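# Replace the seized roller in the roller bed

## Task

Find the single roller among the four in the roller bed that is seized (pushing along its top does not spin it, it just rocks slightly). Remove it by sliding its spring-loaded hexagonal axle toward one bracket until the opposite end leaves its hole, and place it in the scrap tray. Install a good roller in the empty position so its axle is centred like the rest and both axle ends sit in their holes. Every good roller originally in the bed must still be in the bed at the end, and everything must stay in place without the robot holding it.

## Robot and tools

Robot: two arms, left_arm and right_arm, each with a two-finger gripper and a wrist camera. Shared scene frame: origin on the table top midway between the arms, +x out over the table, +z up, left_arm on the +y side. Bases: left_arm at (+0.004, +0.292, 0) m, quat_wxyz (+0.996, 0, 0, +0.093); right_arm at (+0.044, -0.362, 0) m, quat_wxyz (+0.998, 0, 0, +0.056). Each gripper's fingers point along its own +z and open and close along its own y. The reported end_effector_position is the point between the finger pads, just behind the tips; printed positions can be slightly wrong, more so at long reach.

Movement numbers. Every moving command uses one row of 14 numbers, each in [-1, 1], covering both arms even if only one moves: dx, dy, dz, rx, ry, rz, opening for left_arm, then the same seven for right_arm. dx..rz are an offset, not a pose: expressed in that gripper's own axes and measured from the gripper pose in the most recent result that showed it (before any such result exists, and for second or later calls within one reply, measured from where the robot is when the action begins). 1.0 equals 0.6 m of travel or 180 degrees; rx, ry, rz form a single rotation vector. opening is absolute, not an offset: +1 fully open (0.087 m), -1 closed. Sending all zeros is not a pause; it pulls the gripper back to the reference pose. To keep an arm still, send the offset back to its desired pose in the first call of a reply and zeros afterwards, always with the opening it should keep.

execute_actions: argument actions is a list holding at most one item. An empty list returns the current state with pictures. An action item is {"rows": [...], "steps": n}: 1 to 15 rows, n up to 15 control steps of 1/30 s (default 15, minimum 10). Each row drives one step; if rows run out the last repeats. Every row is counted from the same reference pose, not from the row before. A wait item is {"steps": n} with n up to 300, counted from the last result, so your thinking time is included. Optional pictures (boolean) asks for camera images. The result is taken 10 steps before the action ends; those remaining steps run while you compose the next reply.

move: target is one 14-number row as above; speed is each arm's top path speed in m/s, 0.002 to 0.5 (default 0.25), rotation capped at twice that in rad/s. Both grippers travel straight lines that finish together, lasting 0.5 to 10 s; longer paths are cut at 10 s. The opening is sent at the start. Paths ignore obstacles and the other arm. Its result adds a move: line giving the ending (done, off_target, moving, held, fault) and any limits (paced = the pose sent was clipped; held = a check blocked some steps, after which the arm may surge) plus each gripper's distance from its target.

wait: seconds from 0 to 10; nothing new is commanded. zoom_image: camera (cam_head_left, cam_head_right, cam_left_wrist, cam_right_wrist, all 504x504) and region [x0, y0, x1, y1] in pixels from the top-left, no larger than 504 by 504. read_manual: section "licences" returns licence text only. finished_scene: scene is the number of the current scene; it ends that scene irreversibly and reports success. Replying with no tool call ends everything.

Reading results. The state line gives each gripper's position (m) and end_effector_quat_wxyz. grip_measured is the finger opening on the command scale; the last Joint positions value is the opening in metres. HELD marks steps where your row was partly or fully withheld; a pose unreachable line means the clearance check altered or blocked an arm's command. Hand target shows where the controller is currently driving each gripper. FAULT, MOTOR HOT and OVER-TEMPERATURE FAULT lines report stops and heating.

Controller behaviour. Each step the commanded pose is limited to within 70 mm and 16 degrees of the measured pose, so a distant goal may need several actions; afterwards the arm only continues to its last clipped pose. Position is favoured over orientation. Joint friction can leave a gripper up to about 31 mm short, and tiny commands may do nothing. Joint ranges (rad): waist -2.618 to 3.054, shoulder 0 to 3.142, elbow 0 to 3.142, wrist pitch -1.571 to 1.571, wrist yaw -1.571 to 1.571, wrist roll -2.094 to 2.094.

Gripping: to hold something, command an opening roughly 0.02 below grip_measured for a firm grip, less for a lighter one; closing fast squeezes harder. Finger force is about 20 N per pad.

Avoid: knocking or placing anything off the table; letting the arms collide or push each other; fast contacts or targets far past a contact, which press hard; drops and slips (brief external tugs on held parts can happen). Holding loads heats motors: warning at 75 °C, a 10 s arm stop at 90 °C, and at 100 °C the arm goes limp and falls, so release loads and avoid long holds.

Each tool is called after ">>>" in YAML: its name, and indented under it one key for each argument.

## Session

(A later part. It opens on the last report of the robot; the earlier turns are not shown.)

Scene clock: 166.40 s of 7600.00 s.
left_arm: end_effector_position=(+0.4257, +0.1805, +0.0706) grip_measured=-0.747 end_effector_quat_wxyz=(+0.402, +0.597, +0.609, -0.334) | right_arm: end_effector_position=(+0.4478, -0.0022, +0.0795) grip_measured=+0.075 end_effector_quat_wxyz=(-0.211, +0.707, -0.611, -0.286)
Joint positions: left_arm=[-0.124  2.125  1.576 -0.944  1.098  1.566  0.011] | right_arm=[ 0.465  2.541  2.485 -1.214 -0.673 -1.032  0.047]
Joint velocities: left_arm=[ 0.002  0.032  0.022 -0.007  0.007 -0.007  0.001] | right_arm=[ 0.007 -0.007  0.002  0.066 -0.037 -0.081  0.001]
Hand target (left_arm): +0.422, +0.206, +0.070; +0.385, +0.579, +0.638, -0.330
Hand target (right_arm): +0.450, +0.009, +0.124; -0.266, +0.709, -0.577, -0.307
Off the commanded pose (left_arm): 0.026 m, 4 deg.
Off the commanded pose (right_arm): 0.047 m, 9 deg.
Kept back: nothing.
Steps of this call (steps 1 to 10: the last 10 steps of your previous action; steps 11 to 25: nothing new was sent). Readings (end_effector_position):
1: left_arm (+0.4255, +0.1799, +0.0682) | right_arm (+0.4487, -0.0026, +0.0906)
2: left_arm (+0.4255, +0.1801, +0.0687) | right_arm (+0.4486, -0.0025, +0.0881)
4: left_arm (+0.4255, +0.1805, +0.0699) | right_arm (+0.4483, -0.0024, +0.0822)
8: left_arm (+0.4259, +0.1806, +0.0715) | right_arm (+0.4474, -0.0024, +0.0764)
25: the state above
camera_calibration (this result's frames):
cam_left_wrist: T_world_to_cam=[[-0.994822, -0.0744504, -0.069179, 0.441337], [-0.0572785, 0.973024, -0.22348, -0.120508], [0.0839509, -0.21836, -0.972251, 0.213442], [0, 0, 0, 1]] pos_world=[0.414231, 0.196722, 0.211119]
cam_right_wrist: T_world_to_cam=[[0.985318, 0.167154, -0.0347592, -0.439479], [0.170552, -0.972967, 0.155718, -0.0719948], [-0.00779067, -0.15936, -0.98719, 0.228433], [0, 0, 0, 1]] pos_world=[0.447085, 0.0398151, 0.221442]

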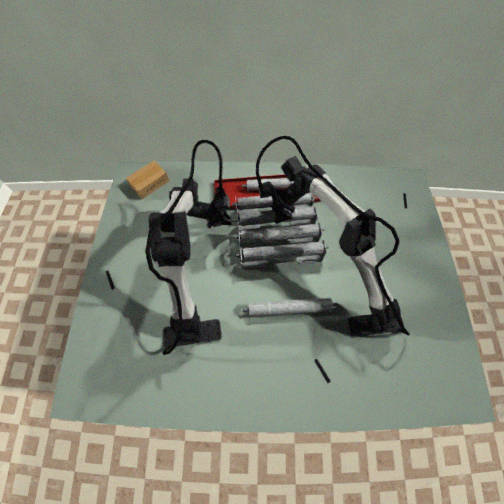

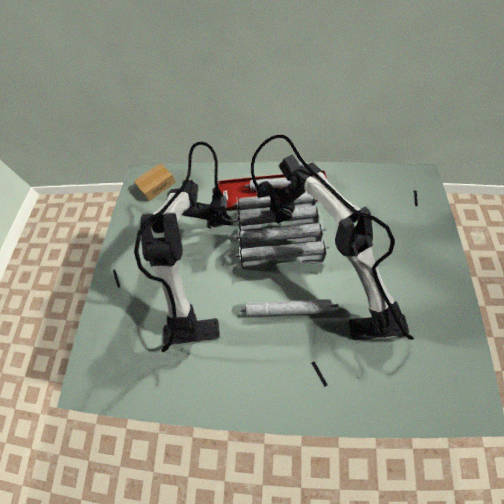

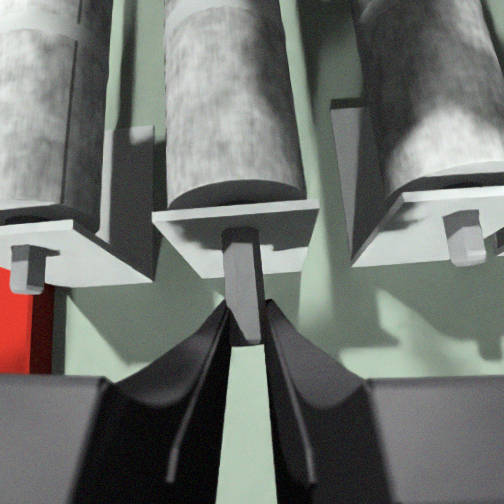

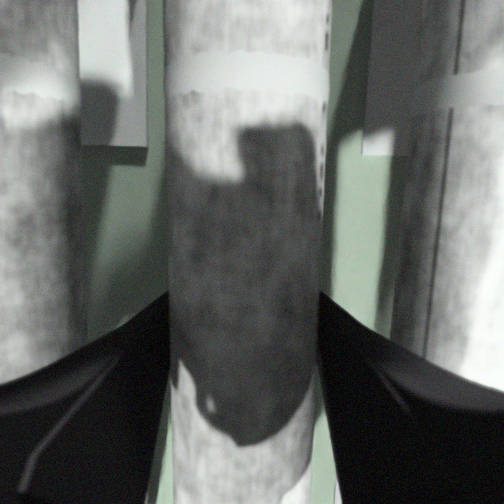

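>>> execute_actions:
  actions:
    - {"rows":[[0.014,0,-0.034,0,0,0,-0.79,-0.063,-0.003,-0.045,0.011,-0.04,-0.017,0.03],[0.011,0,-0.027,0,0,0,-0.79,-0.063,-0.003,-0.045,0.011,-0.04,-0.017,0.03],[0.008,0,-0.02,0,0,0,-0.79,-0.063,-0.003,-0.045,0.011,-0.04,-0.017,0.03],[0.005,0,-0.013,0,0,0,-0.79,-0.063,-0.003,-0.045,0.011,-0.04,-0.017,0.03],[0.002,0,-0.006,0,0,0,-0.79,-0.063,-0.003,-0.045,0.011,-0.04,-0.017,0.03],[-0.002,0,0,0,0,0,-0.79,-0.063,-0.003,-0.045,0.011,-0.04,-0.017,0.03],[-0.005,0,0.006,0,0,0,-0.79,-0.063,-0.003,-0.045,0.011,-0.04,-0.017,0.03]],"steps":15}

>>> wait:
  seconds: 0.5

>>> zoom_image:
  camera: "cam_head_left"
  region: [220,170,350,270]

Scene clock: 167.47 s of 7600.00 s.
left_arm: end_effector_position=(+0.4260, +0.1797, +0.0707) grip_measured=-0.747 end_effector_quat_wxyz=(+0.406, +0.601, +0.601, -0.335) | right_arm: end_effector_position=(+0.4471, -0.0023, +0.0791) grip_measured=+0.075 end_effector_quat_wxyz=(-0.211, +0.705, -0.613, -0.288)
Joint positions: left_arm=[-0.123  2.131  1.58  -0.953  1.107  1.593  0.011] | right_arm=[ 0.464  2.536  2.473 -1.207 -0.675 -1.025  0.047]
Joint velocities: left_arm=[-0.007  0.007  0.002  0.051  0.037 -0.007 -0.001] | right_arm=[ 0.007 -0.037 -0.056  0.037  0.037  0.022  0.001]
Steps of this call (steps 1 to 27: nothing new was sent; steps 28 to 32: the first 5 steps of this action). Readings (end_effector_position):
28: left_arm (+0.4258, +0.1804, +0.0706) | right_arm (+0.4477, -0.0022, +0.0792)
29: left_arm (+0.4259, +0.1801, +0.0706) | right_arm (+0.4475, -0.0024, +0.0790)
31: left_arm (+0.4259, +0.1798, +0.0707) | right_arm (+0.4471, -0.0023, +0.0791)
32: the state above

Scene clock: 168.30 s of 7600.00 s.
left_arm: end_effector_position=(+0.4264, +0.1764, +0.0703) grip_measured=-0.747 end_effector_quat_wxyz=(+0.400, +0.593, +0.610, -0.340) | right_arm: end_effector_position=(+0.4466, -0.0024, +0.0795) grip_measured=+0.075 end_effector_quat_wxyz=(-0.211, +0.703, -0.615, -0.288)
Joint positions: left_arm=[-0.132  2.131  1.58  -0.935  1.104  1.543  0.011] | right_arm=[ 0.464  2.528  2.459 -1.198 -0.676 -1.019  0.047]
Joint velocities: left_arm=[ 0.002  0.012 -0.012 -0.022 -0.007  0.007  0.   ] | right_arm=[ 0.017 -0.007 -0.002  0.007  0.022 -0.007 -0.001]
Hand target (left_arm): +0.426, +0.176, +0.072; +0.402, +0.597, +0.609, -0.334
Hand target (right_arm): +0.449, +0.007, +0.124; -0.265, +0.702, -0.582, -0.312
Off the commanded pose (left_arm): 0.002 m, 1 deg.
Off the commanded pose (right_arm): 0.047 m, 8 deg.
Kept back: nothing.
Steps of this call (steps 1 to 10: the last 10 steps of your previous action; steps 11 to 25: nothing new was sent). Readings (end_effector_position):
1: left_arm (+0.4260, +0.1793, +0.0707) | right_arm (+0.4470, -0.0024, +0.0792)
2: left_arm (+0.4260, +0.1792, +0.0705) | right_arm (+0.4469, -0.0024, +0.0793)
4: left_arm (+0.4260, +0.1792, +0.0703) | right_arm (+0.4468, -0.0023, +0.0796)
8: left_arm (+0.4263, +0.1778, +0.0703) | right_arm (+0.4467, -0.0024, +0.0799)
25: the state above
camera_calibration (this result's frames):
cam_left_wrist: T_world_to_cam=[[-0.995482, -0.0761986, -0.0566504, 0.441413], [-0.0612709, 0.971308, -0.229799, -0.114084], [0.0725353, -0.22529, -0.971588, 0.218207], [0, 0, 0, 1]] pos_world=[0.416601, 0.193606, 0.210797]
cam_right_wrist: T_world_to_cam=[[0.986499, 0.158514, -0.0411573, -0.438303], [0.162986, -0.974825, 0.152155, -0.0683223], [-0.0160025, -0.156809, -0.987499, 0.232118], [0, 0, 0, 1]] pos_world=[0.447235, 0.0392729, 0.221573]

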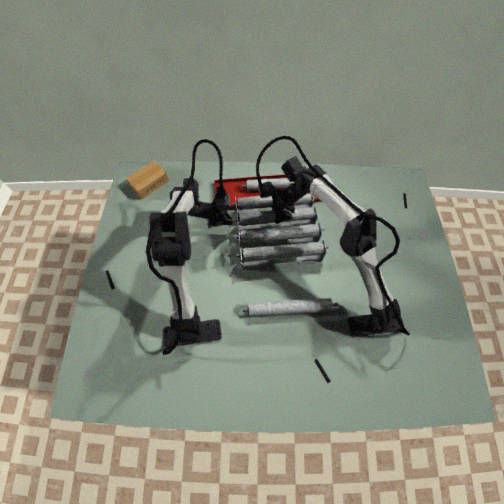

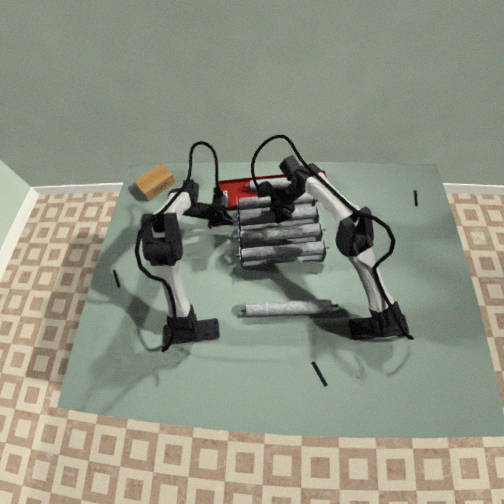

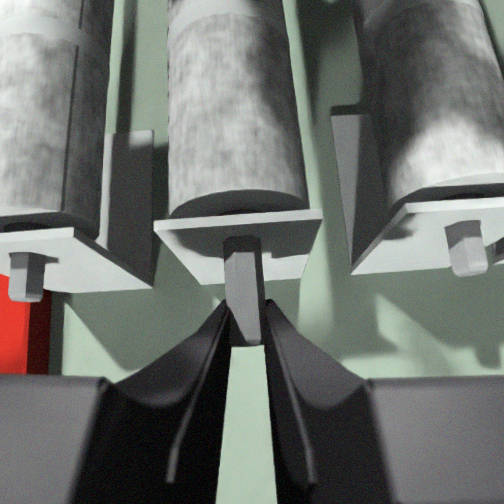

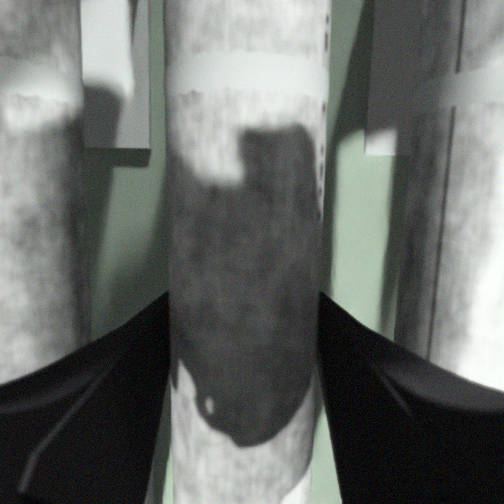

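Region (220, 170, 350, 270) of cam_head_left's 504x504 image, scaled by 3.877, with more detail than that image has; it fills the top 388 rows of this view, and the rest is white.

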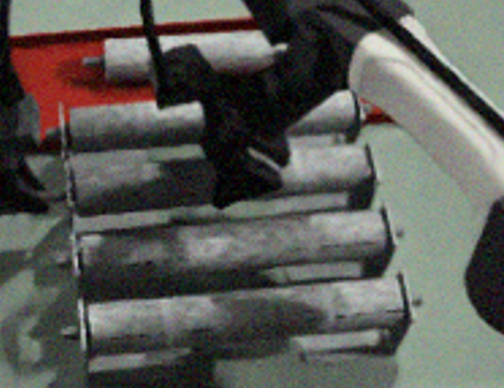

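>>> execute_actions:
  actions:
    - {"rows":[[0,0,0,0,0,0,-0.4,-0.061,-0.006,-0.047,0.01,-0.04,-0.018,0.03]],"steps":12}

>>> wait:
  seconds: 0.3

Scene clock: 168.97 s of 7600.00 s.
left_arm: end_effector_position=(+0.4264, +0.1764, +0.0703) grip_measured=-0.441 end_effector_quat_wxyz=(+0.400, +0.593, +0.610, -0.340) | right_arm: end_effector_position=(+0.4468, -0.0026, +0.0797) grip_measured=+0.075 end_effector_quat_wxyz=(-0.212, +0.702, -0.615, -0.289)
Joint positions: left_arm=[-0.132  2.131  1.58  -0.935  1.104  1.543  0.024] | right_arm=[ 0.463  2.528  2.459 -1.198 -0.678 -1.019  0.047]
Joint velocities: left_arm=[ 0.017  0.002  0.002 -0.022 -0.007  0.051  0.071] | right_arm=[-0.027 -0.002  0.007  0.022 -0.022 -0.037  0.   ]
Steps of this call (steps 1 to 18: nothing new was sent; steps 19 to 20: the first 2 steps of this action). Readings (end_effector_position):
19: left_arm (+0.4264, +0.1764, +0.0703) | right_arm (+0.4467, -0.0025, +0.0795)
20: the state above

Scene clock: 169.60 s of 7600.00 s.
left_arm: end_effector_position=(+0.4264, +0.1764, +0.0703) grip_measured=-0.400 end_effector_quat_wxyz=(+0.400, +0.593, +0.610, -0.340) | right_arm: end_effector_position=(+0.4468, -0.0024, +0.0799) grip_measured=+0.075 end_effector_quat_wxyz=(-0.212, +0.702, -0.615, -0.290)
Joint positions: left_arm=[-0.132  2.131  1.58  -0.935  1.104  1.543  0.026] | right_arm=[ 0.463  2.528  2.459 -1.197 -0.68  -1.019  0.047]
Joint velocities: left_arm=[-0.022  0.002 -0.012 -0.007  0.051 -0.125 -0.002] | right_arm=[-0.002 -0.022  0.012  0.066 -0.022  0.007 -0.001]
Hand target (left_arm): +0.426, +0.176, +0.070; +0.400, +0.593, +0.610, -0.340
Hand target (right_arm): +0.450, +0.005, +0.124; -0.265, +0.699, -0.584, -0.314
Off the commanded pose (left_arm): 0.000 m, 0 deg.
Off the commanded pose (right_arm): 0.046 m, 8 deg.
Kept back: nothing.
Steps of this call (steps 1 to 10: the last 10 steps of your previous action; steps 11 to 19: nothing new was sent). Readings (end_effector_position):
1: left_arm (+0.4264, +0.1764, +0.0703) | right_arm (+0.4467, -0.0025, +0.0798)
2: left_arm (+0.4264, +0.1764, +0.0703) | right_arm (+0.4468, -0.0024, +0.0799)
4: left_arm (+0.4264, +0.1764, +0.0703) | right_arm (+0.4468, -0.0024, +0.0799)
8: left_arm (+0.4264, +0.1764, +0.0703) | right_arm (+0.4468, -0.0024, +0.0799)
19: the state above
camera_calibration (this result's frames):
cam_left_wrist: T_world_to_cam=[[-0.995482, -0.0761986, -0.0566504, 0.441413], [-0.0612709, 0.971308, -0.229799, -0.114084], [0.0725353, -0.22529, -0.971588, 0.218207], [0, 0, 0, 1]] pos_world=[0.416601, 0.193606, 0.210797]
cam_right_wrist: T_world_to_cam=[[0.986498, 0.158116, -0.0426846, -0.43831], [0.162765, -0.975443, 0.14839, -0.0680672], [-0.0181735, -0.153334, -0.988007, 0.233475], [0, 0, 0, 1]] pos_world=[0.447714, 0.0387078, 0.222066]

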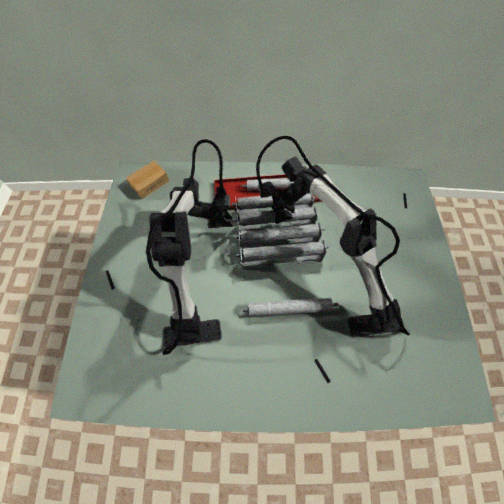

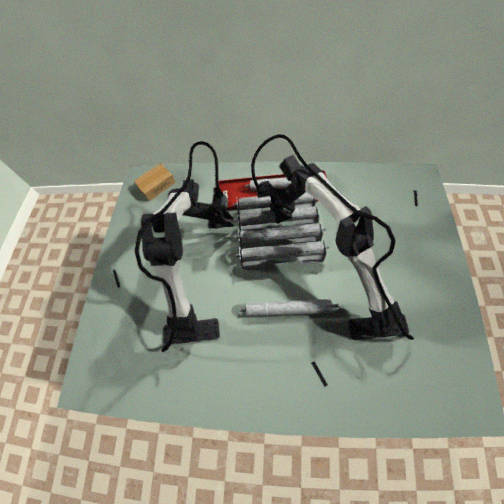

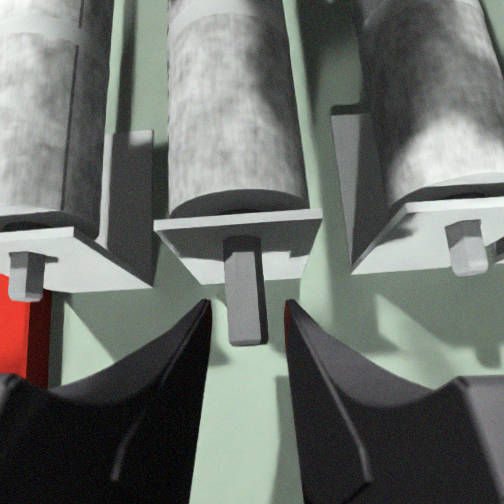

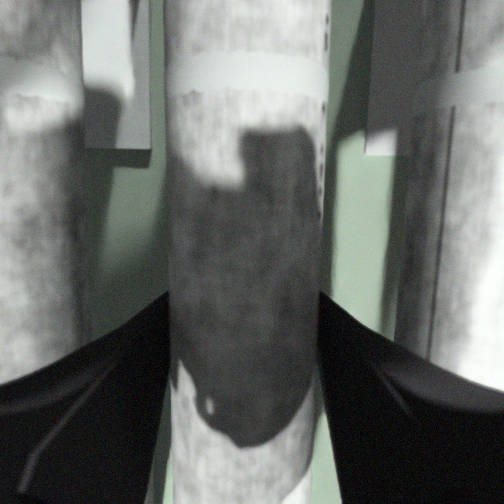

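>>> zoom_image:
  camera: "cam_head_right"
  region: [290,190,340,260]

Region (290, 190, 340, 260) of cam_head_right's 504x504 image, scaled by 7.200, with more detail than that image has; it fills the left 360 columns of this view, and the rest is white.

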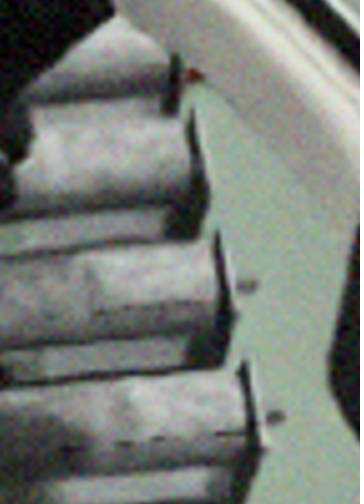

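>>> execute_actions:
  actions:
    - {"rows":[[0,0,0,0,0,0,-0.4,-0.058,-0.006,-0.047,0.01,-0.04,-0.018,0.03],[0,0,0,0,0,0,-0.4,-0.057,-0.006,-0.046,0.01,-0.04,-0.018,0.03],[0,0,0,0,0,0,-0.4,-0.056,-0.006,-0.045,0.01,-0.04,-0.018,0.03],[0,0,0,0,0,0,-0.4,-0.055,-0.006,-0.044,0.01,-0.04,-0.018,0.03],[0,0,0,0,0,0,-0.4,-0.054,-0.006,-0.043,0.01,-0.04,-0.018,0.03],[0,0,0,0,0,0,-0.4,-0.053,-0.006,-0.042,0.01,-0.04,-0.018,0.03],[0,0,0,0,0,0,-0.4,-0.052,-0.006,-0.041,0.01,-0.04,-0.018,0.03],[0,0,0,0,0,0,-0.4,-0.051,-0.006,-0.04,0.01,-0.04,-0.018,0.03]],"steps":15}

>>> wait:
  seconds: 0.3

>>> zoom_image:
  camera: "cam_head_right"
  region: [290,190,340,260]

Scene clock: 170.70 s of 7600.00 s.
left_arm: end_effector_position=(+0.4264, +0.1764, +0.0703) grip_measured=-0.400 end_effector_quat_wxyz=(+0.400, +0.593, +0.610, -0.340) | right_arm: end_effector_position=(+0.4467, -0.0026, +0.0792) grip_measured=+0.075 end_effector_quat_wxyz=(-0.213, +0.700, -0.614, -0.296)
Joint positions: left_arm=[-0.132  2.131  1.58  -0.935  1.104  1.543  0.026] | right_arm=[ 0.459  2.525  2.448 -1.189 -0.692 -1.019  0.047]
Joint velocities: left_arm=[-0.007 -0.012  0.022 -0.022 -0.022 -0.051  0.   ] | right_arm=[-0.027 -0.066 -0.154  0.11  -0.168  0.022 -0.   ]
Steps of this call (steps 1 to 28: nothing new was sent; steps 29 to 33: the first 5 steps of this action). Readings (end_effector_position):
29: left_arm (+0.4264, +0.1764, +0.0703) | right_arm (+0.4467, -0.0024, +0.0799)
30: left_arm (+0.4264, +0.1764, +0.0703) | right_arm (+0.4467, -0.0026, +0.0794)
32: left_arm (+0.4264, +0.1764, +0.0703) | right_arm (+0.4467, -0.0025, +0.0794)
33: the state above

Scene clock: 171.33 s of 7600.00 s.
left_arm: end_effector_position=(+0.4264, +0.1764, +0.0703) grip_measured=-0.400 end_effector_quat_wxyz=(+0.400, +0.593, +0.610, -0.340) | right_arm: end_effector_position=(+0.4466, -0.0023, +0.0792) grip_measured=+0.075 end_effector_quat_wxyz=(-0.219, +0.699, -0.612, -0.298)
Joint positions: left_arm=[-0.132  2.131  1.58  -0.935  1.104  1.543  0.026] | right_arm=[ 0.457  2.505  2.405 -1.156 -0.702 -1.017  0.047]
Joint velocities: left_arm=[-0.007 -0.007 -0.022 -0.022  0.037 -0.051 -0.   ] | right_arm=[-0.002  0.012 -0.007  0.022 -0.022 -0.066 -0.   ]
Hand target (left_arm): +0.426, +0.176, +0.070; +0.400, +0.593, +0.610, -0.340
Hand target (right_arm): +0.451, +0.004, +0.118; -0.266, +0.698, -0.585, -0.317
Off the commanded pose (left_arm): 0.000 m, 0 deg.
Off the commanded pose (right_arm): 0.040 m, 7 deg.
Kept back: nothing.
Steps of this call (steps 1 to 10: the last 10 steps of your previous action; steps 11 to 19: nothing new was sent). Readings (end_effector_position):
1: left_arm (+0.4264, +0.1764, +0.0703) | right_arm (+0.4466, -0.0025, +0.0793)
2: left_arm (+0.4264, +0.1764, +0.0703) | right_arm (+0.4466, -0.0025, +0.0791)
4: left_arm (+0.4264, +0.1764, +0.0703) | right_arm (+0.4466, -0.0025, +0.0790)
8: left_arm (+0.4264, +0.1764, +0.0703) | right_arm (+0.4467, -0.0025, +0.0791)
19: the state above
camera_calibration (this result's frames):
cam_left_wrist: T_world_to_cam=[[-0.995482, -0.0761986, -0.0566504, 0.441413], [-0.0612709, 0.971308, -0.229799, -0.114084], [0.0725353, -0.22529, -0.971588, 0.218207], [0, 0, 0, 1]] pos_world=[0.416601, 0.193606, 0.210797]
cam_right_wrist: T_world_to_cam=[[0.986467, 0.158366, -0.042464, -0.438228], [0.162528, -0.978639, 0.125898, -0.0659833], [-0.0216189, -0.131096, -0.991134, 0.234675], [0, 0, 0, 1]] pos_world=[0.448095, 0.0355914, 0.222293]

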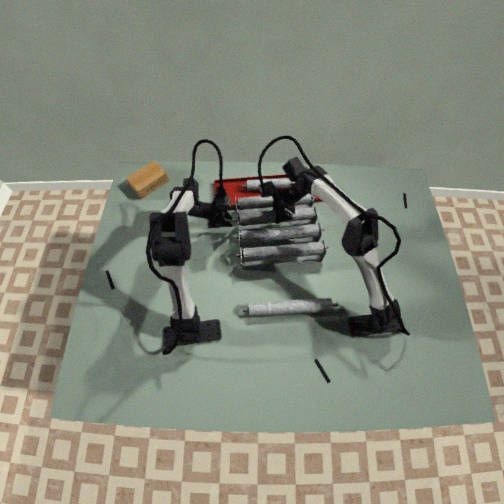

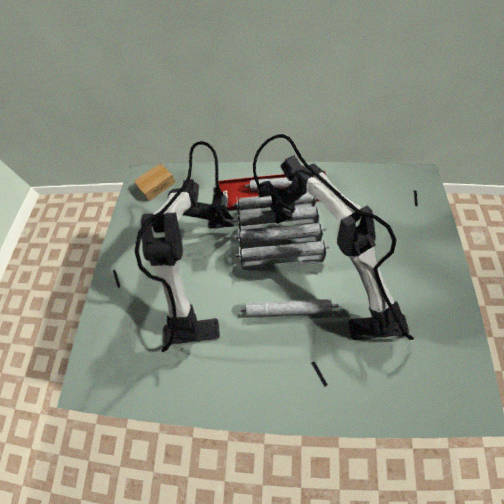

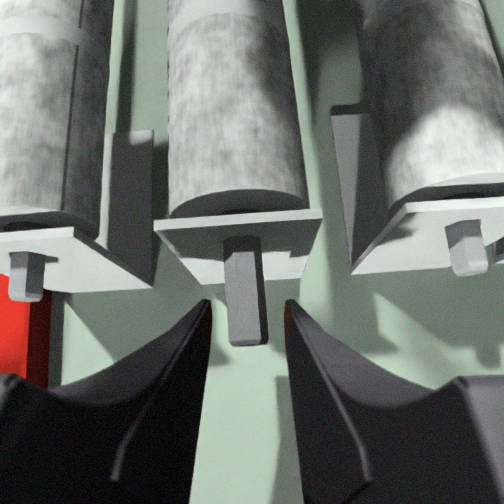

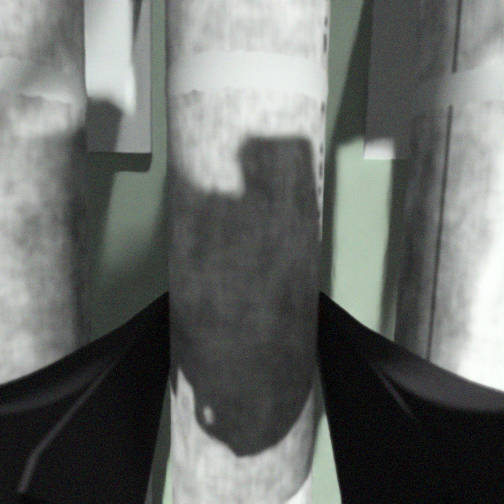

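Region (290, 190, 340, 260) of cam_head_right's 504x504 image, scaled by 7.200, with more detail than that image has; it fills the left 360 columns of this view, and the rest is white.

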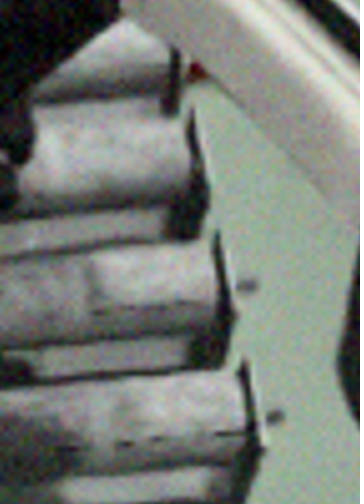

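Friction holds it; keep lowering.

>>> execute_actions:
  actions:
    - {"rows":[[0,0,0,0,0,0,-0.4,-0.05,-0.005,-0.04,0.008,-0.033,-0.016,0.03],[0,0,0,0,0,0,-0.4,-0.049,-0.005,-0.039,0.008,-0.033,-0.016,0.03],[0,0,0,0,0,0,-0.4,-0.048,-0.005,-0.038,0.008,-0.033,-0.016,0.03],[0,0,0,0,0,0,-0.4,-0.047,-0.005,-0.037,0.008,-0.033,-0.016,0.03],[0,0,0,0,0,0,-0.4,-0.046,-0.005,-0.036,0.008,-0.033,-0.016,0.03],[0,0,0,0,0,0,-0.4,-0.045,-0.005,-0.035,0.008,-0.033,-0.016,0.03],[0,0,0,0,0,0,-0.4,-0.044,-0.005,-0.034,0.008,-0.033,-0.016,0.03],[0,0,0,0,0,0,-0.4,-0.043,-0.005,-0.033,0.008,-0.033,-0.016,0.03],[0,0,0,0,0,0,-0.4,-0.042,-0.005,-0.032,0.008,-0.033,-0.016,0.03],[0,0,0,0,0,0,-0.4,-0.041,-0.005,-0.031,0.008,-0.033,-0.016,0.03],[0,0,0,0,0,0,-0.4,-0.04,-0.005,-0.03,0.008,-0.033,-0.016,0.03],[0,0,0,0,0,0,-0.4,-0.039,-0.005,-0.029,0.008,-0.033,-0.016,0.03]],"steps":15}

>>> wait:
  seconds: 0.3

>>> zoom_image:
  camera: "cam_head_right"
  region: [290,190,340,260]

Scene clock: 172.13 s of 7600.00 s.
left_arm: end_effector_position=(+0.4264, +0.1764, +0.0703) grip_measured=-0.400 end_effector_quat_wxyz=(+0.400, +0.593, +0.610, -0.340) | right_arm: end_effector_position=(+0.4466, -0.0025, +0.0789) grip_measured=+0.075 end_effector_quat_wxyz=(-0.219, +0.698, -0.612, -0.300)
Joint positions: left_arm=[-0.132  2.131  1.58  -0.935  1.104  1.543  0.026] | right_arm=[ 0.455  2.504  2.4   -1.153 -0.706 -1.017  0.047]
Joint velocities: left_arm=[ 0.017 -0.022 -0.012 -0.022 -0.022 -0.095 -0.001] | right_arm=[-0.027 -0.037 -0.115  0.066 -0.066 -0.066 -0.   ]
Steps of this call (steps 1 to 19: nothing new was sent; steps 20 to 24: the first 5 steps of this action). Readings (end_effector_position):
20: left_arm (+0.4264, +0.1764, +0.0703) | right_arm (+0.4466, -0.0023, +0.0792)
21: left_arm (+0.4264, +0.1764, +0.0703) | right_arm (+0.4467, -0.0025, +0.0792)
23: left_arm (+0.4264, +0.1764, +0.0703) | right_arm (+0.4466, -0.0024, +0.0789)
24: the state above

Scene clock: 172.77 s of 7600.00 s.
left_arm: end_effector_position=(+0.4264, +0.1764, +0.0703) grip_measured=-0.400 end_effector_quat_wxyz=(+0.400, +0.593, +0.610, -0.340) | right_arm: end_effector_position=(+0.4465, -0.0023, +0.0786) grip_measured=+0.075 end_effector_quat_wxyz=(-0.226, +0.697, -0.609, -0.304)
Joint positions: left_arm=[-0.132  2.131  1.58  -0.935  1.104  1.543  0.026] | right_arm=[ 0.452  2.482  2.351 -1.113 -0.719 -1.016  0.047]
Joint velocities: left_arm=[-0.012  0.002 -0.002 -0.037  0.022 -0.095  0.001] | right_arm=[-0.002  0.002 -0.007 -0.022  0.007  0.007  0.001]
Hand target (left_arm): +0.426, +0.176, +0.070; +0.400, +0.593, +0.610, -0.340
Hand target (right_arm): +0.450, +0.003, +0.107; -0.264, +0.696, -0.586, -0.320
Off the commanded pose (left_arm): 0.000 m, 0 deg.
Off the commanded pose (right_arm): 0.030 m, 6 deg.
Kept back: nothing.
Steps of this call (steps 1 to 10: the last 10 steps of your previous action; steps 11 to 19: nothing new was sent). Readings (end_effector_position):
1: left_arm (+0.4264, +0.1764, +0.0703) | right_arm (+0.4465, -0.0024, +0.0789)
2: left_arm (+0.4264, +0.1764, +0.0703) | right_arm (+0.4465, -0.0024, +0.0787)
4: left_arm (+0.4264, +0.1764, +0.0703) | right_arm (+0.4465, -0.0024, +0.0786)
8: left_arm (+0.4264, +0.1764, +0.0703) | right_arm (+0.4465, -0.0023, +0.0785)
19: the state above
camera_calibration (this result's frames):
cam_left_wrist: T_world_to_cam=[[-0.995482, -0.0761986, -0.0566504, 0.441413], [-0.0612709, 0.971308, -0.229799, -0.114084], [0.0725353, -0.22529, -0.971588, 0.218207], [0, 0, 0, 1]] pos_world=[0.416601, 0.193606, 0.210797]
cam_right_wrist: T_world_to_cam=[[0.986575, 0.158686, -0.0385713, -0.438538], [0.161945, -0.981108, 0.105835, -0.0639681], [-0.021048, -0.110661, -0.993635, 0.234054], [0, 0, 0, 1]] pos_world=[0.447936, 0.0327308, 0.222419]

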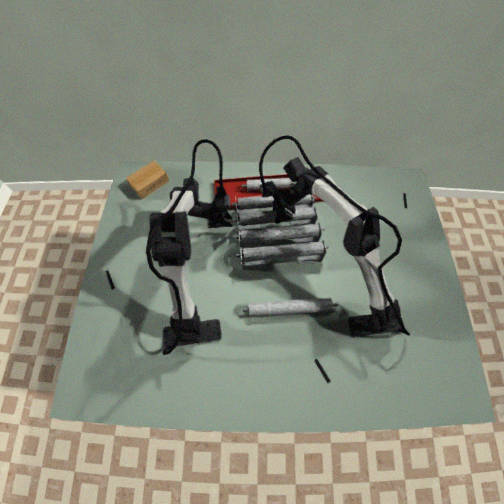

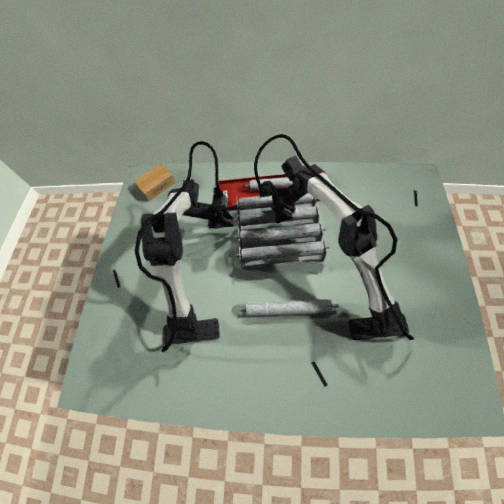

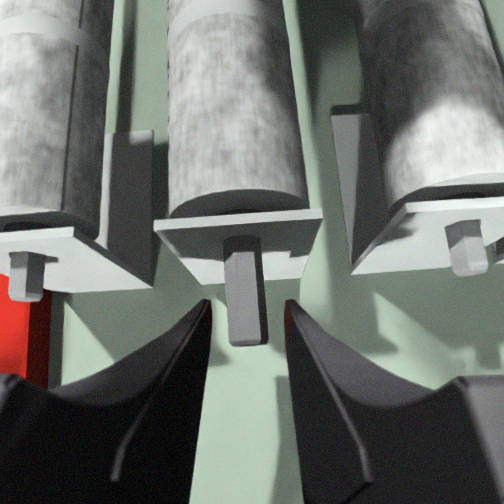

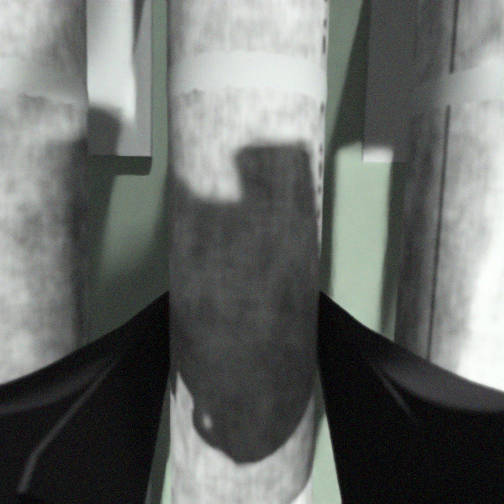

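Region (290, 190, 340, 260) of cam_head_right's 504x504 image, scaled by 7.200, with more detail than that image has; it fills the left 360 columns of this view, and the rest is white.

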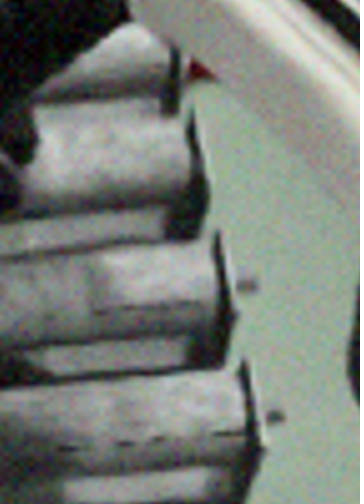

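>>> execute_actions:
  actions:
    - {"rows":[[0,0,0,0,0,0,-0.6,-0.042,-0.004,-0.034,0.008,-0.03,-0.014,0.03],[0,0,0,0,0,0,-0.68,-0.045,-0.003,-0.037,0.008,-0.03,-0.014,0.03],[0,0,0,0,0,0,-0.72,-0.048,-0.002,-0.04,0.008,-0.03,-0.014,0.03],[0,0,0,0,0,0,-0.75,-0.051,-0.001,-0.043,0.008,-0.03,-0.014,0.03],[0,0,0,0,0,0,-0.79,-0.054,0,-0.045,0.01,-0.03,-0.012,0.03],[0,0,0,0,0,0,-0.79,-0.056,0,-0.046,0.012,-0.03,-0.01,0.03],[0,0,0,0,0,0,-0.79,-0.056,0,-0.046,0.012,-0.03,-0.01,0.03],[0,0,0,0,0,0,-0.79,-0.056,0,-0.046,0.012,-0.03,-0.01,0.03],[0.005,0,-0.01,0,0,0,-0.79,-0.056,0,-0.046,0.012,-0.03,-0.01,0.03],[0.009,0,-0.02,0,0,0,-0.79,-0.056,0,-0.046,0.012,-0.03,-0.01,0.03],[0.013,0,-0.03,0,0,0,-0.79,-0.056,0,-0.046,0.012,-0.03,-0.01,0.03],[0.016,0,-0.038,0,0,0,-0.79,-0.056,0,-0.046,0.012,-0.03,-0.01,0.03],[0.019,0,-0.045,0,0,0,-0.79,-0.056,0,-0.046,0.012,-0.03,-0.01,0.03]],"steps":15}

>>> wait:
  seconds: 0.6

>>> zoom_image:
  camera: "cam_head_right"
  region: [290,190,340,260]

Scene clock: 174.57 s of 7600.00 s.
left_arm: end_effector_position=(+0.4264, +0.1764, +0.0703) grip_measured=-0.747 end_effector_quat_wxyz=(+0.400, +0.593, +0.610, -0.340) | right_arm: end_effector_position=(+0.4467, -0.0024, +0.0790) grip_measured=+0.075 end_effector_quat_wxyz=(-0.228, +0.696, -0.609, -0.305)
Joint positions: left_arm=[-0.132  2.131  1.58  -0.935  1.104  1.543  0.011] | right_arm=[ 0.45   2.476  2.34  -1.104 -0.721 -1.014  0.047]
Joint velocities: left_arm=[-0.002 -0.007  0.002  0.066 -0.066  0.022  0.01 ] | right_arm=[-0.007  0.007  0.007 -0.007 -0.022 -0.007  0.   ]
Steps of this call (steps 1 to 49: nothing new was sent; steps 50 to 54: the first 5 steps of this action). Readings (end_effector_position):
50: left_arm (+0.4264, +0.1764, +0.0703) | right_arm (+0.4465, -0.0024, +0.0786)
51: left_arm (+0.4264, +0.1764, +0.0703) | right_arm (+0.4465, -0.0024, +0.0787)
53: left_arm (+0.4264, +0.1764, +0.0703) | right_arm (+0.4466, -0.0024, +0.0790)
54: the state above

Scene clock: 175.50 s of 7600.00 s.
left_arm: end_effector_position=(+0.4267, +0.1775, +0.0706) grip_measured=-0.746 end_effector_quat_wxyz=(+0.415, +0.607, +0.584, -0.343) | right_arm: end_effector_position=(+0.4454, -0.0028, +0.0779) grip_measured=+0.075 end_effector_quat_wxyz=(-0.227, +0.691, -0.614, -0.307)
Joint positions: left_arm=[-0.12   2.158  1.606 -0.997  1.137  1.662  0.011] | right_arm=[ 0.45   2.467  2.318 -1.088 -0.722 -0.998  0.047]
Joint velocities: left_arm=[ 0.007 -0.002 -0.012 -0.007 -0.051 -0.007 -0.001] | right_arm=[ 0.002 -0.007 -0.007  0.022 -0.007 -0.037 -0.   ]
Hand target (left_arm): +0.424, +0.204, +0.072; +0.402, +0.591, +0.612, -0.337
Hand target (right_arm): +0.448, +0.001, +0.121; -0.270, +0.688, -0.592, -0.321
Off the commanded pose (left_arm): 0.028 m, 4 deg.
Off the commanded pose (right_arm): 0.044 m, 6 deg.
Kept back: nothing.
Steps of this call (steps 1 to 10: the last 10 steps of your previous action; steps 11 to 28: nothing new was sent). Readings (end_effector_position):
1: left_arm (+0.4264, +0.1764, +0.0703) | right_arm (+0.4466, -0.0024, +0.0793)
2: left_arm (+0.4264, +0.1764, +0.0703) | right_arm (+0.4467, -0.0025, +0.0793)
4: left_arm (+0.4264, +0.1766, +0.0703) | right_arm (+0.4468, -0.0025, +0.0792)
8: left_arm (+0.4268, +0.1778, +0.0706) | right_arm (+0.4461, -0.0028, +0.0788)
28: the state above
camera_calibration (this result's frames):
cam_left_wrist: T_world_to_cam=[[-0.994284, -0.037105, -0.100114, 0.437389], [-0.0100455, 0.966021, -0.258267, -0.13395], [0.106295, -0.255786, -0.960872, 0.208989], [0, 0, 0, 1]] pos_world=[0.411329, 0.199085, 0.210005]
cam_right_wrist: T_world_to_cam=[[0.988211, 0.145822, -0.0466331, -0.437467], [0.149907, -0.983495, 0.101321, -0.0585247], [-0.0310885, -0.107117, -0.99376, 0.237779], [0, 0, 0, 1]] pos_world=[0.448475, 0.0317037, 0.221825]

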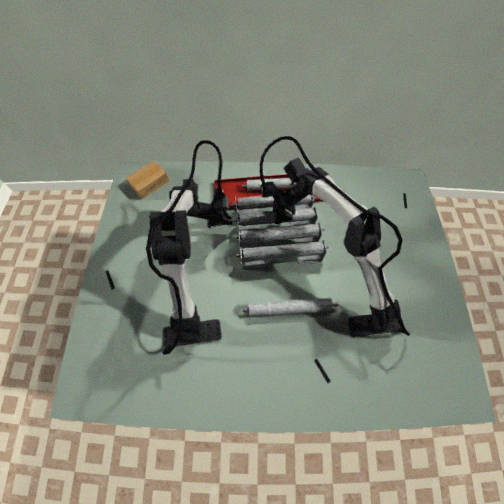

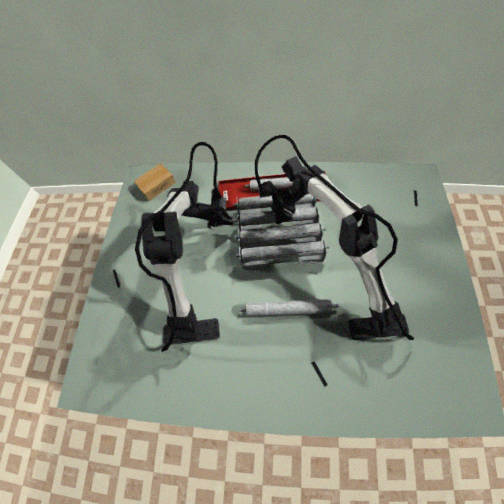

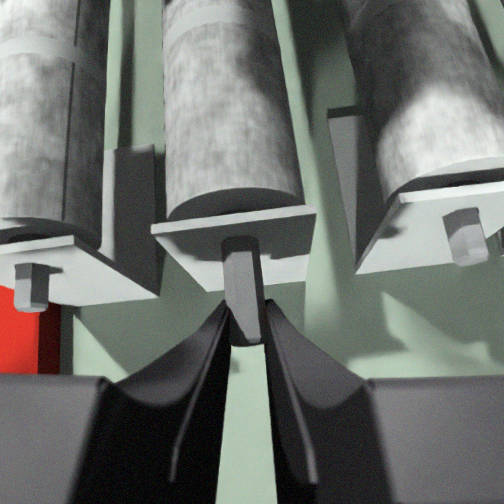

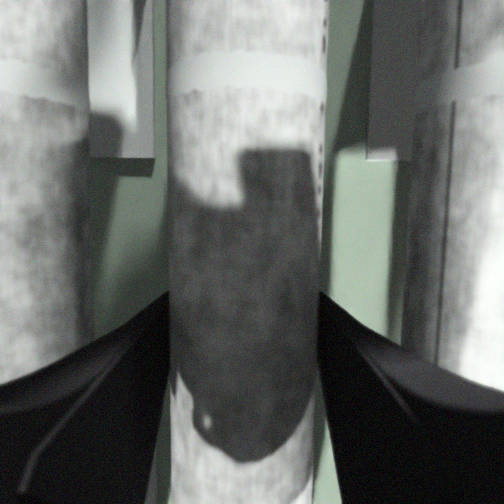

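Region (290, 190, 340, 260) of cam_head_right's 504x504 image, scaled by 7.200, with more detail than that image has; it fills the left 360 columns of this view, and the rest is white.

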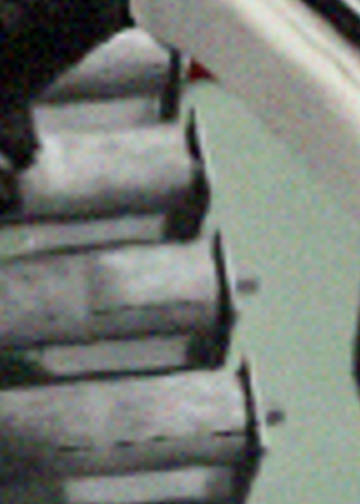

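>>> execute_actions:
  actions:
    - {"rows":[[0.016,0,-0.038,0.01,0,-0.018,-0.79,-0.054,-0.005,-0.047,0.008,-0.028,-0.014,0.03],[0.013,0,-0.032,0.01,0,-0.018,-0.79,-0.054,-0.005,-0.047,0.008,-0.028,-0.014,0.03],[0.011,0,-0.027,0.01,0,-0.018,-0.79,-0.054,-0.005,-0.047,0.008,-0.028,-0.014,0.03],[0.011,0,-0.027,0.01,0,-0.018,-0.79,-0.055,-0.005,-0.048,0.008,-0.028,-0.014,0.03],[0.011,0,-0.027,0.01,0,-0.018,-0.79,-0.056,-0.005,-0.049,0.008,-0.028,-0.014,0.03],[0.011,0,-0.027,0.01,0,-0.018,-0.79,-0.057,-0.005,-0.05,0.008,-0.028,-0.014,0.03],[0.011,0,-0.027,0.01,0,-0.018,-0.79,-0.058,-0.005,-0.051,0.008,-0.028,-0.014,0.03],[0.011,0,-0.027,0.01,0,-0.018,-0.79,-0.059,-0.005,-0.052,0.008,-0.028,-0.014,0.03],[0.011,0,-0.027,0.01,0,-0.018,-0.79,-0.06,-0.005,-0.053,0.008,-0.028,-0.014,0.03],[0.011,0,-0.027,0.01,0,-0.018,-0.79,-0.061,-0.005,-0.054,0.008,-0.028,-0.014,0.03],[0.011,0,-0.027,0.01,0,-0.018,-0.79,-0.062,-0.005,-0.055,0.008,-0.028,-0.014,0.03],[0.011,0,-0.027,0.01,0,-0.018,-0.79,-0.063,-0.005,-0.056,0.008,-0.028,-0.014,0.03],[0.011,0,-0.027,0.01,0,-0.018,-0.79,-0.064,-0.005,-0.057,0.008,-0.028,-0.014,0.03],[0.011,0,-0.027,0.01,0,-0.018,-0.79,-0.065,-0.005,-0.058,0.008,-0.028,-0.014,0.03]],"steps":15}

>>> wait:
  seconds: 0.4

>>> zoom_image:
  camera: "cam_head_right"
  region: [290,190,340,260]

Scene clock: 177.20 s of 7600.00 s.
left_arm: end_effector_position=(+0.4263, +0.1769, +0.0705) grip_measured=-0.745 end_effector_quat_wxyz=(+0.405, +0.600, +0.586, -0.364) | right_arm: end_effector_position=(+0.4449, -0.0028, +0.0779) grip_measured=+0.075 end_effector_quat_wxyz=(-0.226, +0.690, -0.615, -0.308)
Joint positions: left_arm=[-0.118  2.207  1.677 -1.099  1.151  1.7    0.011] | right_arm=[ 0.45   2.467  2.318 -1.09  -0.723 -0.996  0.047]
Joint velocities: left_arm=[-0.002  0.159  0.247 -0.403  0.051  0.212 -0.001] | right_arm=[-0.002 -0.012 -0.007  0.037 -0.037  0.051 -0.001]
Steps of this call (steps 1 to 46: nothing new was sent; steps 47 to 51: the first 5 steps of this action). Readings (end_effector_position):
47: left_arm (+0.4271, +0.1775, +0.0706) | right_arm (+0.4454, -0.0028, +0.0779)
48: left_arm (+0.4269, +0.1771, +0.0706) | right_arm (+0.4451, -0.0028, +0.0779)
50: left_arm (+0.4264, +0.1769, +0.0704) | right_arm (+0.4450, -0.0028, +0.0779)
51: the state above

Scene clock: 177.93 s of 7600.00 s.
left_arm: end_effector_position=(+0.4260, +0.1766, +0.0697) grip_measured=-0.744 end_effector_quat_wxyz=(+0.403, +0.606, +0.579, -0.367) | right_arm: end_effector_position=(+0.4447, -0.0031, +0.0830) grip_measured=+0.075 end_effector_quat_wxyz=(-0.226, +0.689, -0.616, -0.307)
Joint positions: left_arm=[-0.118  2.229  1.708 -1.151  1.151  1.751  0.011] | right_arm=[ 0.45   2.467  2.338 -1.109 -0.722 -0.991  0.047]
Joint velocities: left_arm=[ 0.002 -0.012  0.012  0.051 -0.037 -0.051  0.   ] | right_arm=[-0.002 -0.007  0.002 -0.007 -0.007  0.022  0.001]
Hand target (left_arm): +0.425, +0.194, +0.071; +0.396, +0.597, +0.595, -0.363
Hand target (right_arm): +0.450, -0.000, +0.129; -0.271, +0.687, -0.592, -0.322
Off the commanded pose (left_arm): 0.018 m, 2 deg.
Off the commanded pose (right_arm): 0.047 m, 6 deg.
Kept back: nothing.
Steps of this call (steps 1 to 10: the last 10 steps of your previous action; steps 11 to 22: nothing new was sent). Readings (end_effector_position):
1: left_arm (+0.4261, +0.1768, +0.0705) | right_arm (+0.4449, -0.0028, +0.0779)
2: left_arm (+0.4261, +0.1768, +0.0706) | right_arm (+0.4449, -0.0028, +0.0779)
4: left_arm (+0.4260, +0.1767, +0.0705) | right_arm (+0.4448, -0.0029, +0.0779)
8: left_arm (+0.4260, +0.1767, +0.0701) | right_arm (+0.4448, -0.0029, +0.0806)
22: the state above
camera_calibration (this result's frames):
cam_left_wrist: T_world_to_cam=[[-0.998175, -0.00464234, -0.060212, 0.42969], [0.0121727, 0.96111, -0.275896, -0.140723], [0.0591512, -0.276125, -0.9593, 0.231537], [0, 0, 0, 1]] pos_world=[0.416923, 0.201178, 0.209161]
cam_right_wrist: T_world_to_cam=[[0.988627, 0.141502, -0.0509241, -0.436346], [0.146078, -0.984045, 0.10157, -0.0575635], [-0.0357393, -0.107853, -0.993524, 0.244829], [0, 0, 0, 1]] pos_world=[0.448542, 0.0315043, 0.22687]

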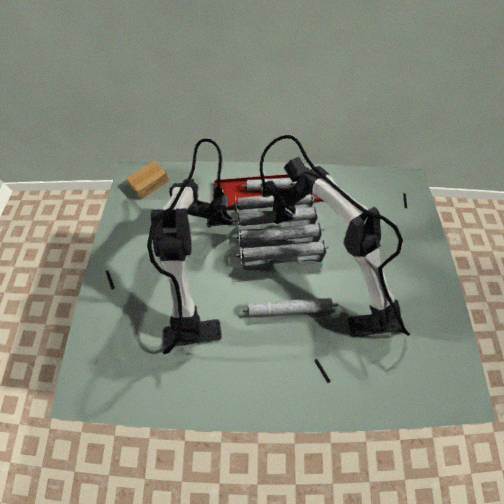

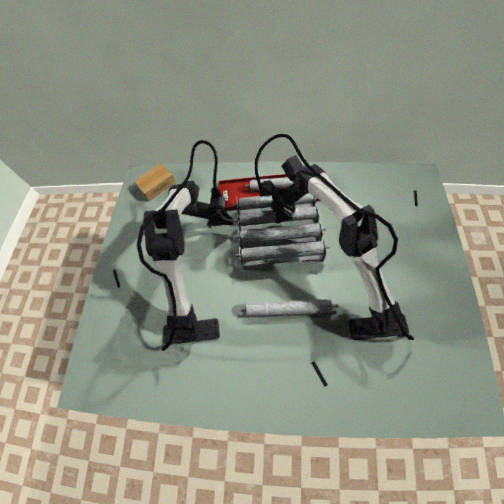

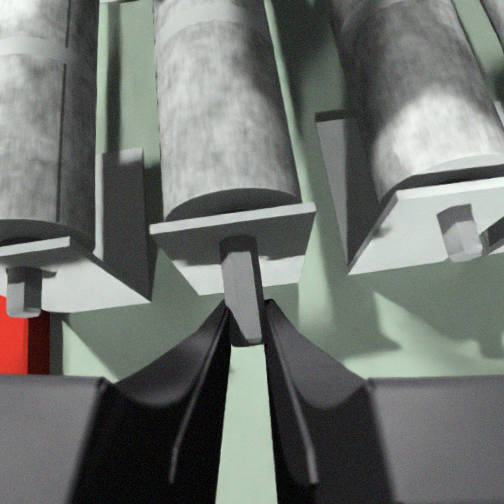

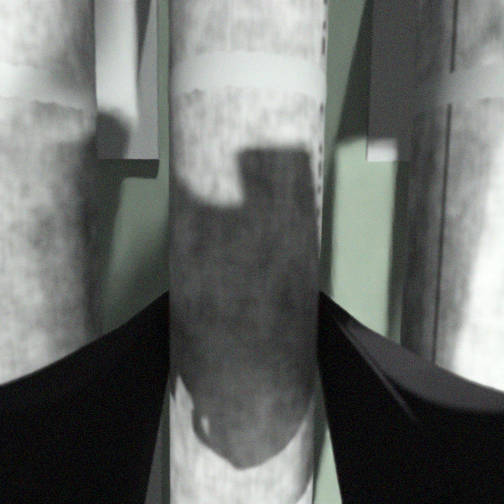

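Region (290, 190, 340, 260) of cam_head_right's 504x504 image, scaled by 7.200, with more detail than that image has; it fills the left 360 columns of this view, and the rest is white.

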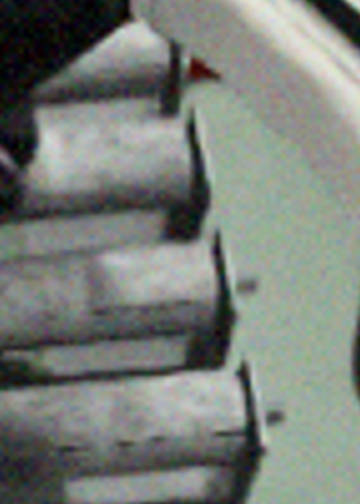

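>>> execute_actions:
  actions:
    - {"rows":[[0.007,0,-0.018,0,0,0,-0.79,-0.057,-0.008,-0.052,0.008,-0.028,-0.014,0.03],[0.004,0,-0.01,0,0,0,-0.79,-0.057,-0.008,-0.052,0.008,-0.028,-0.014,0.03],[0,0,0,0,0,0,-0.79,-0.057,-0.008,-0.052,0.008,-0.028,-0.014,0.03],[0,0,0,0,0,0,-0.79,-0.057,-0.008,-0.052,0.008,-0.028,-0.014,0.03],[0,0,0,0,0,0,-0.4,-0.057,-0.008,-0.052,0.008,-0.028,-0.014,0.03],[0,0,0,0,0,0,-0.4,-0.057,-0.008,-0.052,0.008,-0.028,-0.014,0.03],[0,0,0,0,0,0,-0.4,-0.052,-0.007,-0.047,0.007,-0.025,-0.013,0.03],[0,0,0,0,0,0,-0.4,-0.047,-0.006,-0.043,0.006,-0.023,-0.012,0.03],[0,0,0,0,0,0,-0.4,-0.042,-0.006,-0.038,0.006,-0.02,-0.01,0.03],[0,0,0,0,0,0,-0.4,-0.037,-0.005,-0.034,0.005,-0.018,-0.009,0.03],[0,0,0,0,0,0,-0.4,-0.033,-0.005,-0.03,0.005,-0.016,-0.008,0.03],[0,0,0,0,0,0,-0.4,-0.029,-0.004,-0.026,0.004,-0.014,-0.007,0.03],[0,0,0,0,0,0,-0.4,-0.025,-0.004,-0.023,0.004,-0.012,-0.006,0.03]],"steps":15}

>>> execute_actions:
  actions:
    - {"steps":20}

Scene clock: 179.20 s of 7600.00 s.
left_arm: end_effector_position=(+0.4261, +0.1761, +0.0696) grip_measured=-0.551 end_effector_quat_wxyz=(+0.405, +0.607, +0.577, -0.368) | right_arm: end_effector_position=(+0.4447, -0.0031, +0.0830) grip_measured=+0.075 end_effector_quat_wxyz=(-0.226, +0.689, -0.616, -0.307)
Joint positions: left_arm=[-0.118  2.231  1.708 -1.151  1.155  1.756  0.02 ] | right_arm=[ 0.45   2.467  2.338 -1.109 -0.722 -0.991  0.047]
Joint velocities: left_arm=[-0.037  0.002  0.007 -0.081 -0.022 -0.022  0.266] | right_arm=[-0.007  0.002  0.002 -0.022 -0.007  0.022 -0.001]
Steps of this call (steps 1 to 33: nothing new was sent; steps 34 to 38: the first 5 steps of this action). Readings (end_effector_position):
34: left_arm (+0.4260, +0.1765, +0.0696) | right_arm (+0.4447, -0.0031, +0.0830)
35: left_arm (+0.4261, +0.1763, +0.0697) | right_arm (+0.4447, -0.0031, +0.0830)
37: left_arm (+0.4261, +0.1760, +0.0697) | right_arm (+0.4447, -0.0031, +0.0830)
38: the state above

Scene clock: 179.87 s of 7600.00 s.
left_arm: end_effector_position=(+0.4261, +0.1761, +0.0696) grip_measured=-0.400 end_effector_quat_wxyz=(+0.405, +0.607, +0.577, -0.368) | right_arm: end_effector_position=(+0.4446, -0.0032, +0.0819) grip_measured=+0.075 end_effector_quat_wxyz=(-0.224, +0.689, -0.617, -0.307)
Joint positions: left_arm=[-0.118  2.231  1.708 -1.151  1.155  1.756  0.026] | right_arm=[ 0.451  2.469  2.338 -1.109 -0.721 -0.99   0.047]
Joint velocities: left_arm=[-0.007 -0.002  0.002  0.022 -0.007 -0.022  0.001] | right_arm=[ 0.017  0.002 -0.007 -0.022  0.007  0.066  0.   ]
Hand target (left_arm): +0.426, +0.177, +0.070; +0.403, +0.606, +0.579, -0.367
Hand target (right_arm): +0.448, -0.002, +0.103; -0.245, +0.687, -0.607, -0.314
Off the commanded pose (left_arm): 0.001 m, 0 deg.
Off the commanded pose (right_arm): 0.022 m, 3 deg.
Kept back: nothing.
Steps of this call (steps 1 to 10: the last 10 steps of your previous action; steps 11 to 20: nothing new was sent). Readings (end_effector_position):
1: left_arm (+0.4261, +0.1761, +0.0696) | right_arm (+0.4447, -0.0031, +0.0830)
2: left_arm (+0.4261, +0.1761, +0.0696) | right_arm (+0.4447, -0.0031, +0.0830)
4: left_arm (+0.4261, +0.1761, +0.0696) | right_arm (+0.4447, -0.0033, +0.0823)
8: left_arm (+0.4261, +0.1761, +0.0696) | right_arm (+0.4446, -0.0032, +0.0819)
20: the state above


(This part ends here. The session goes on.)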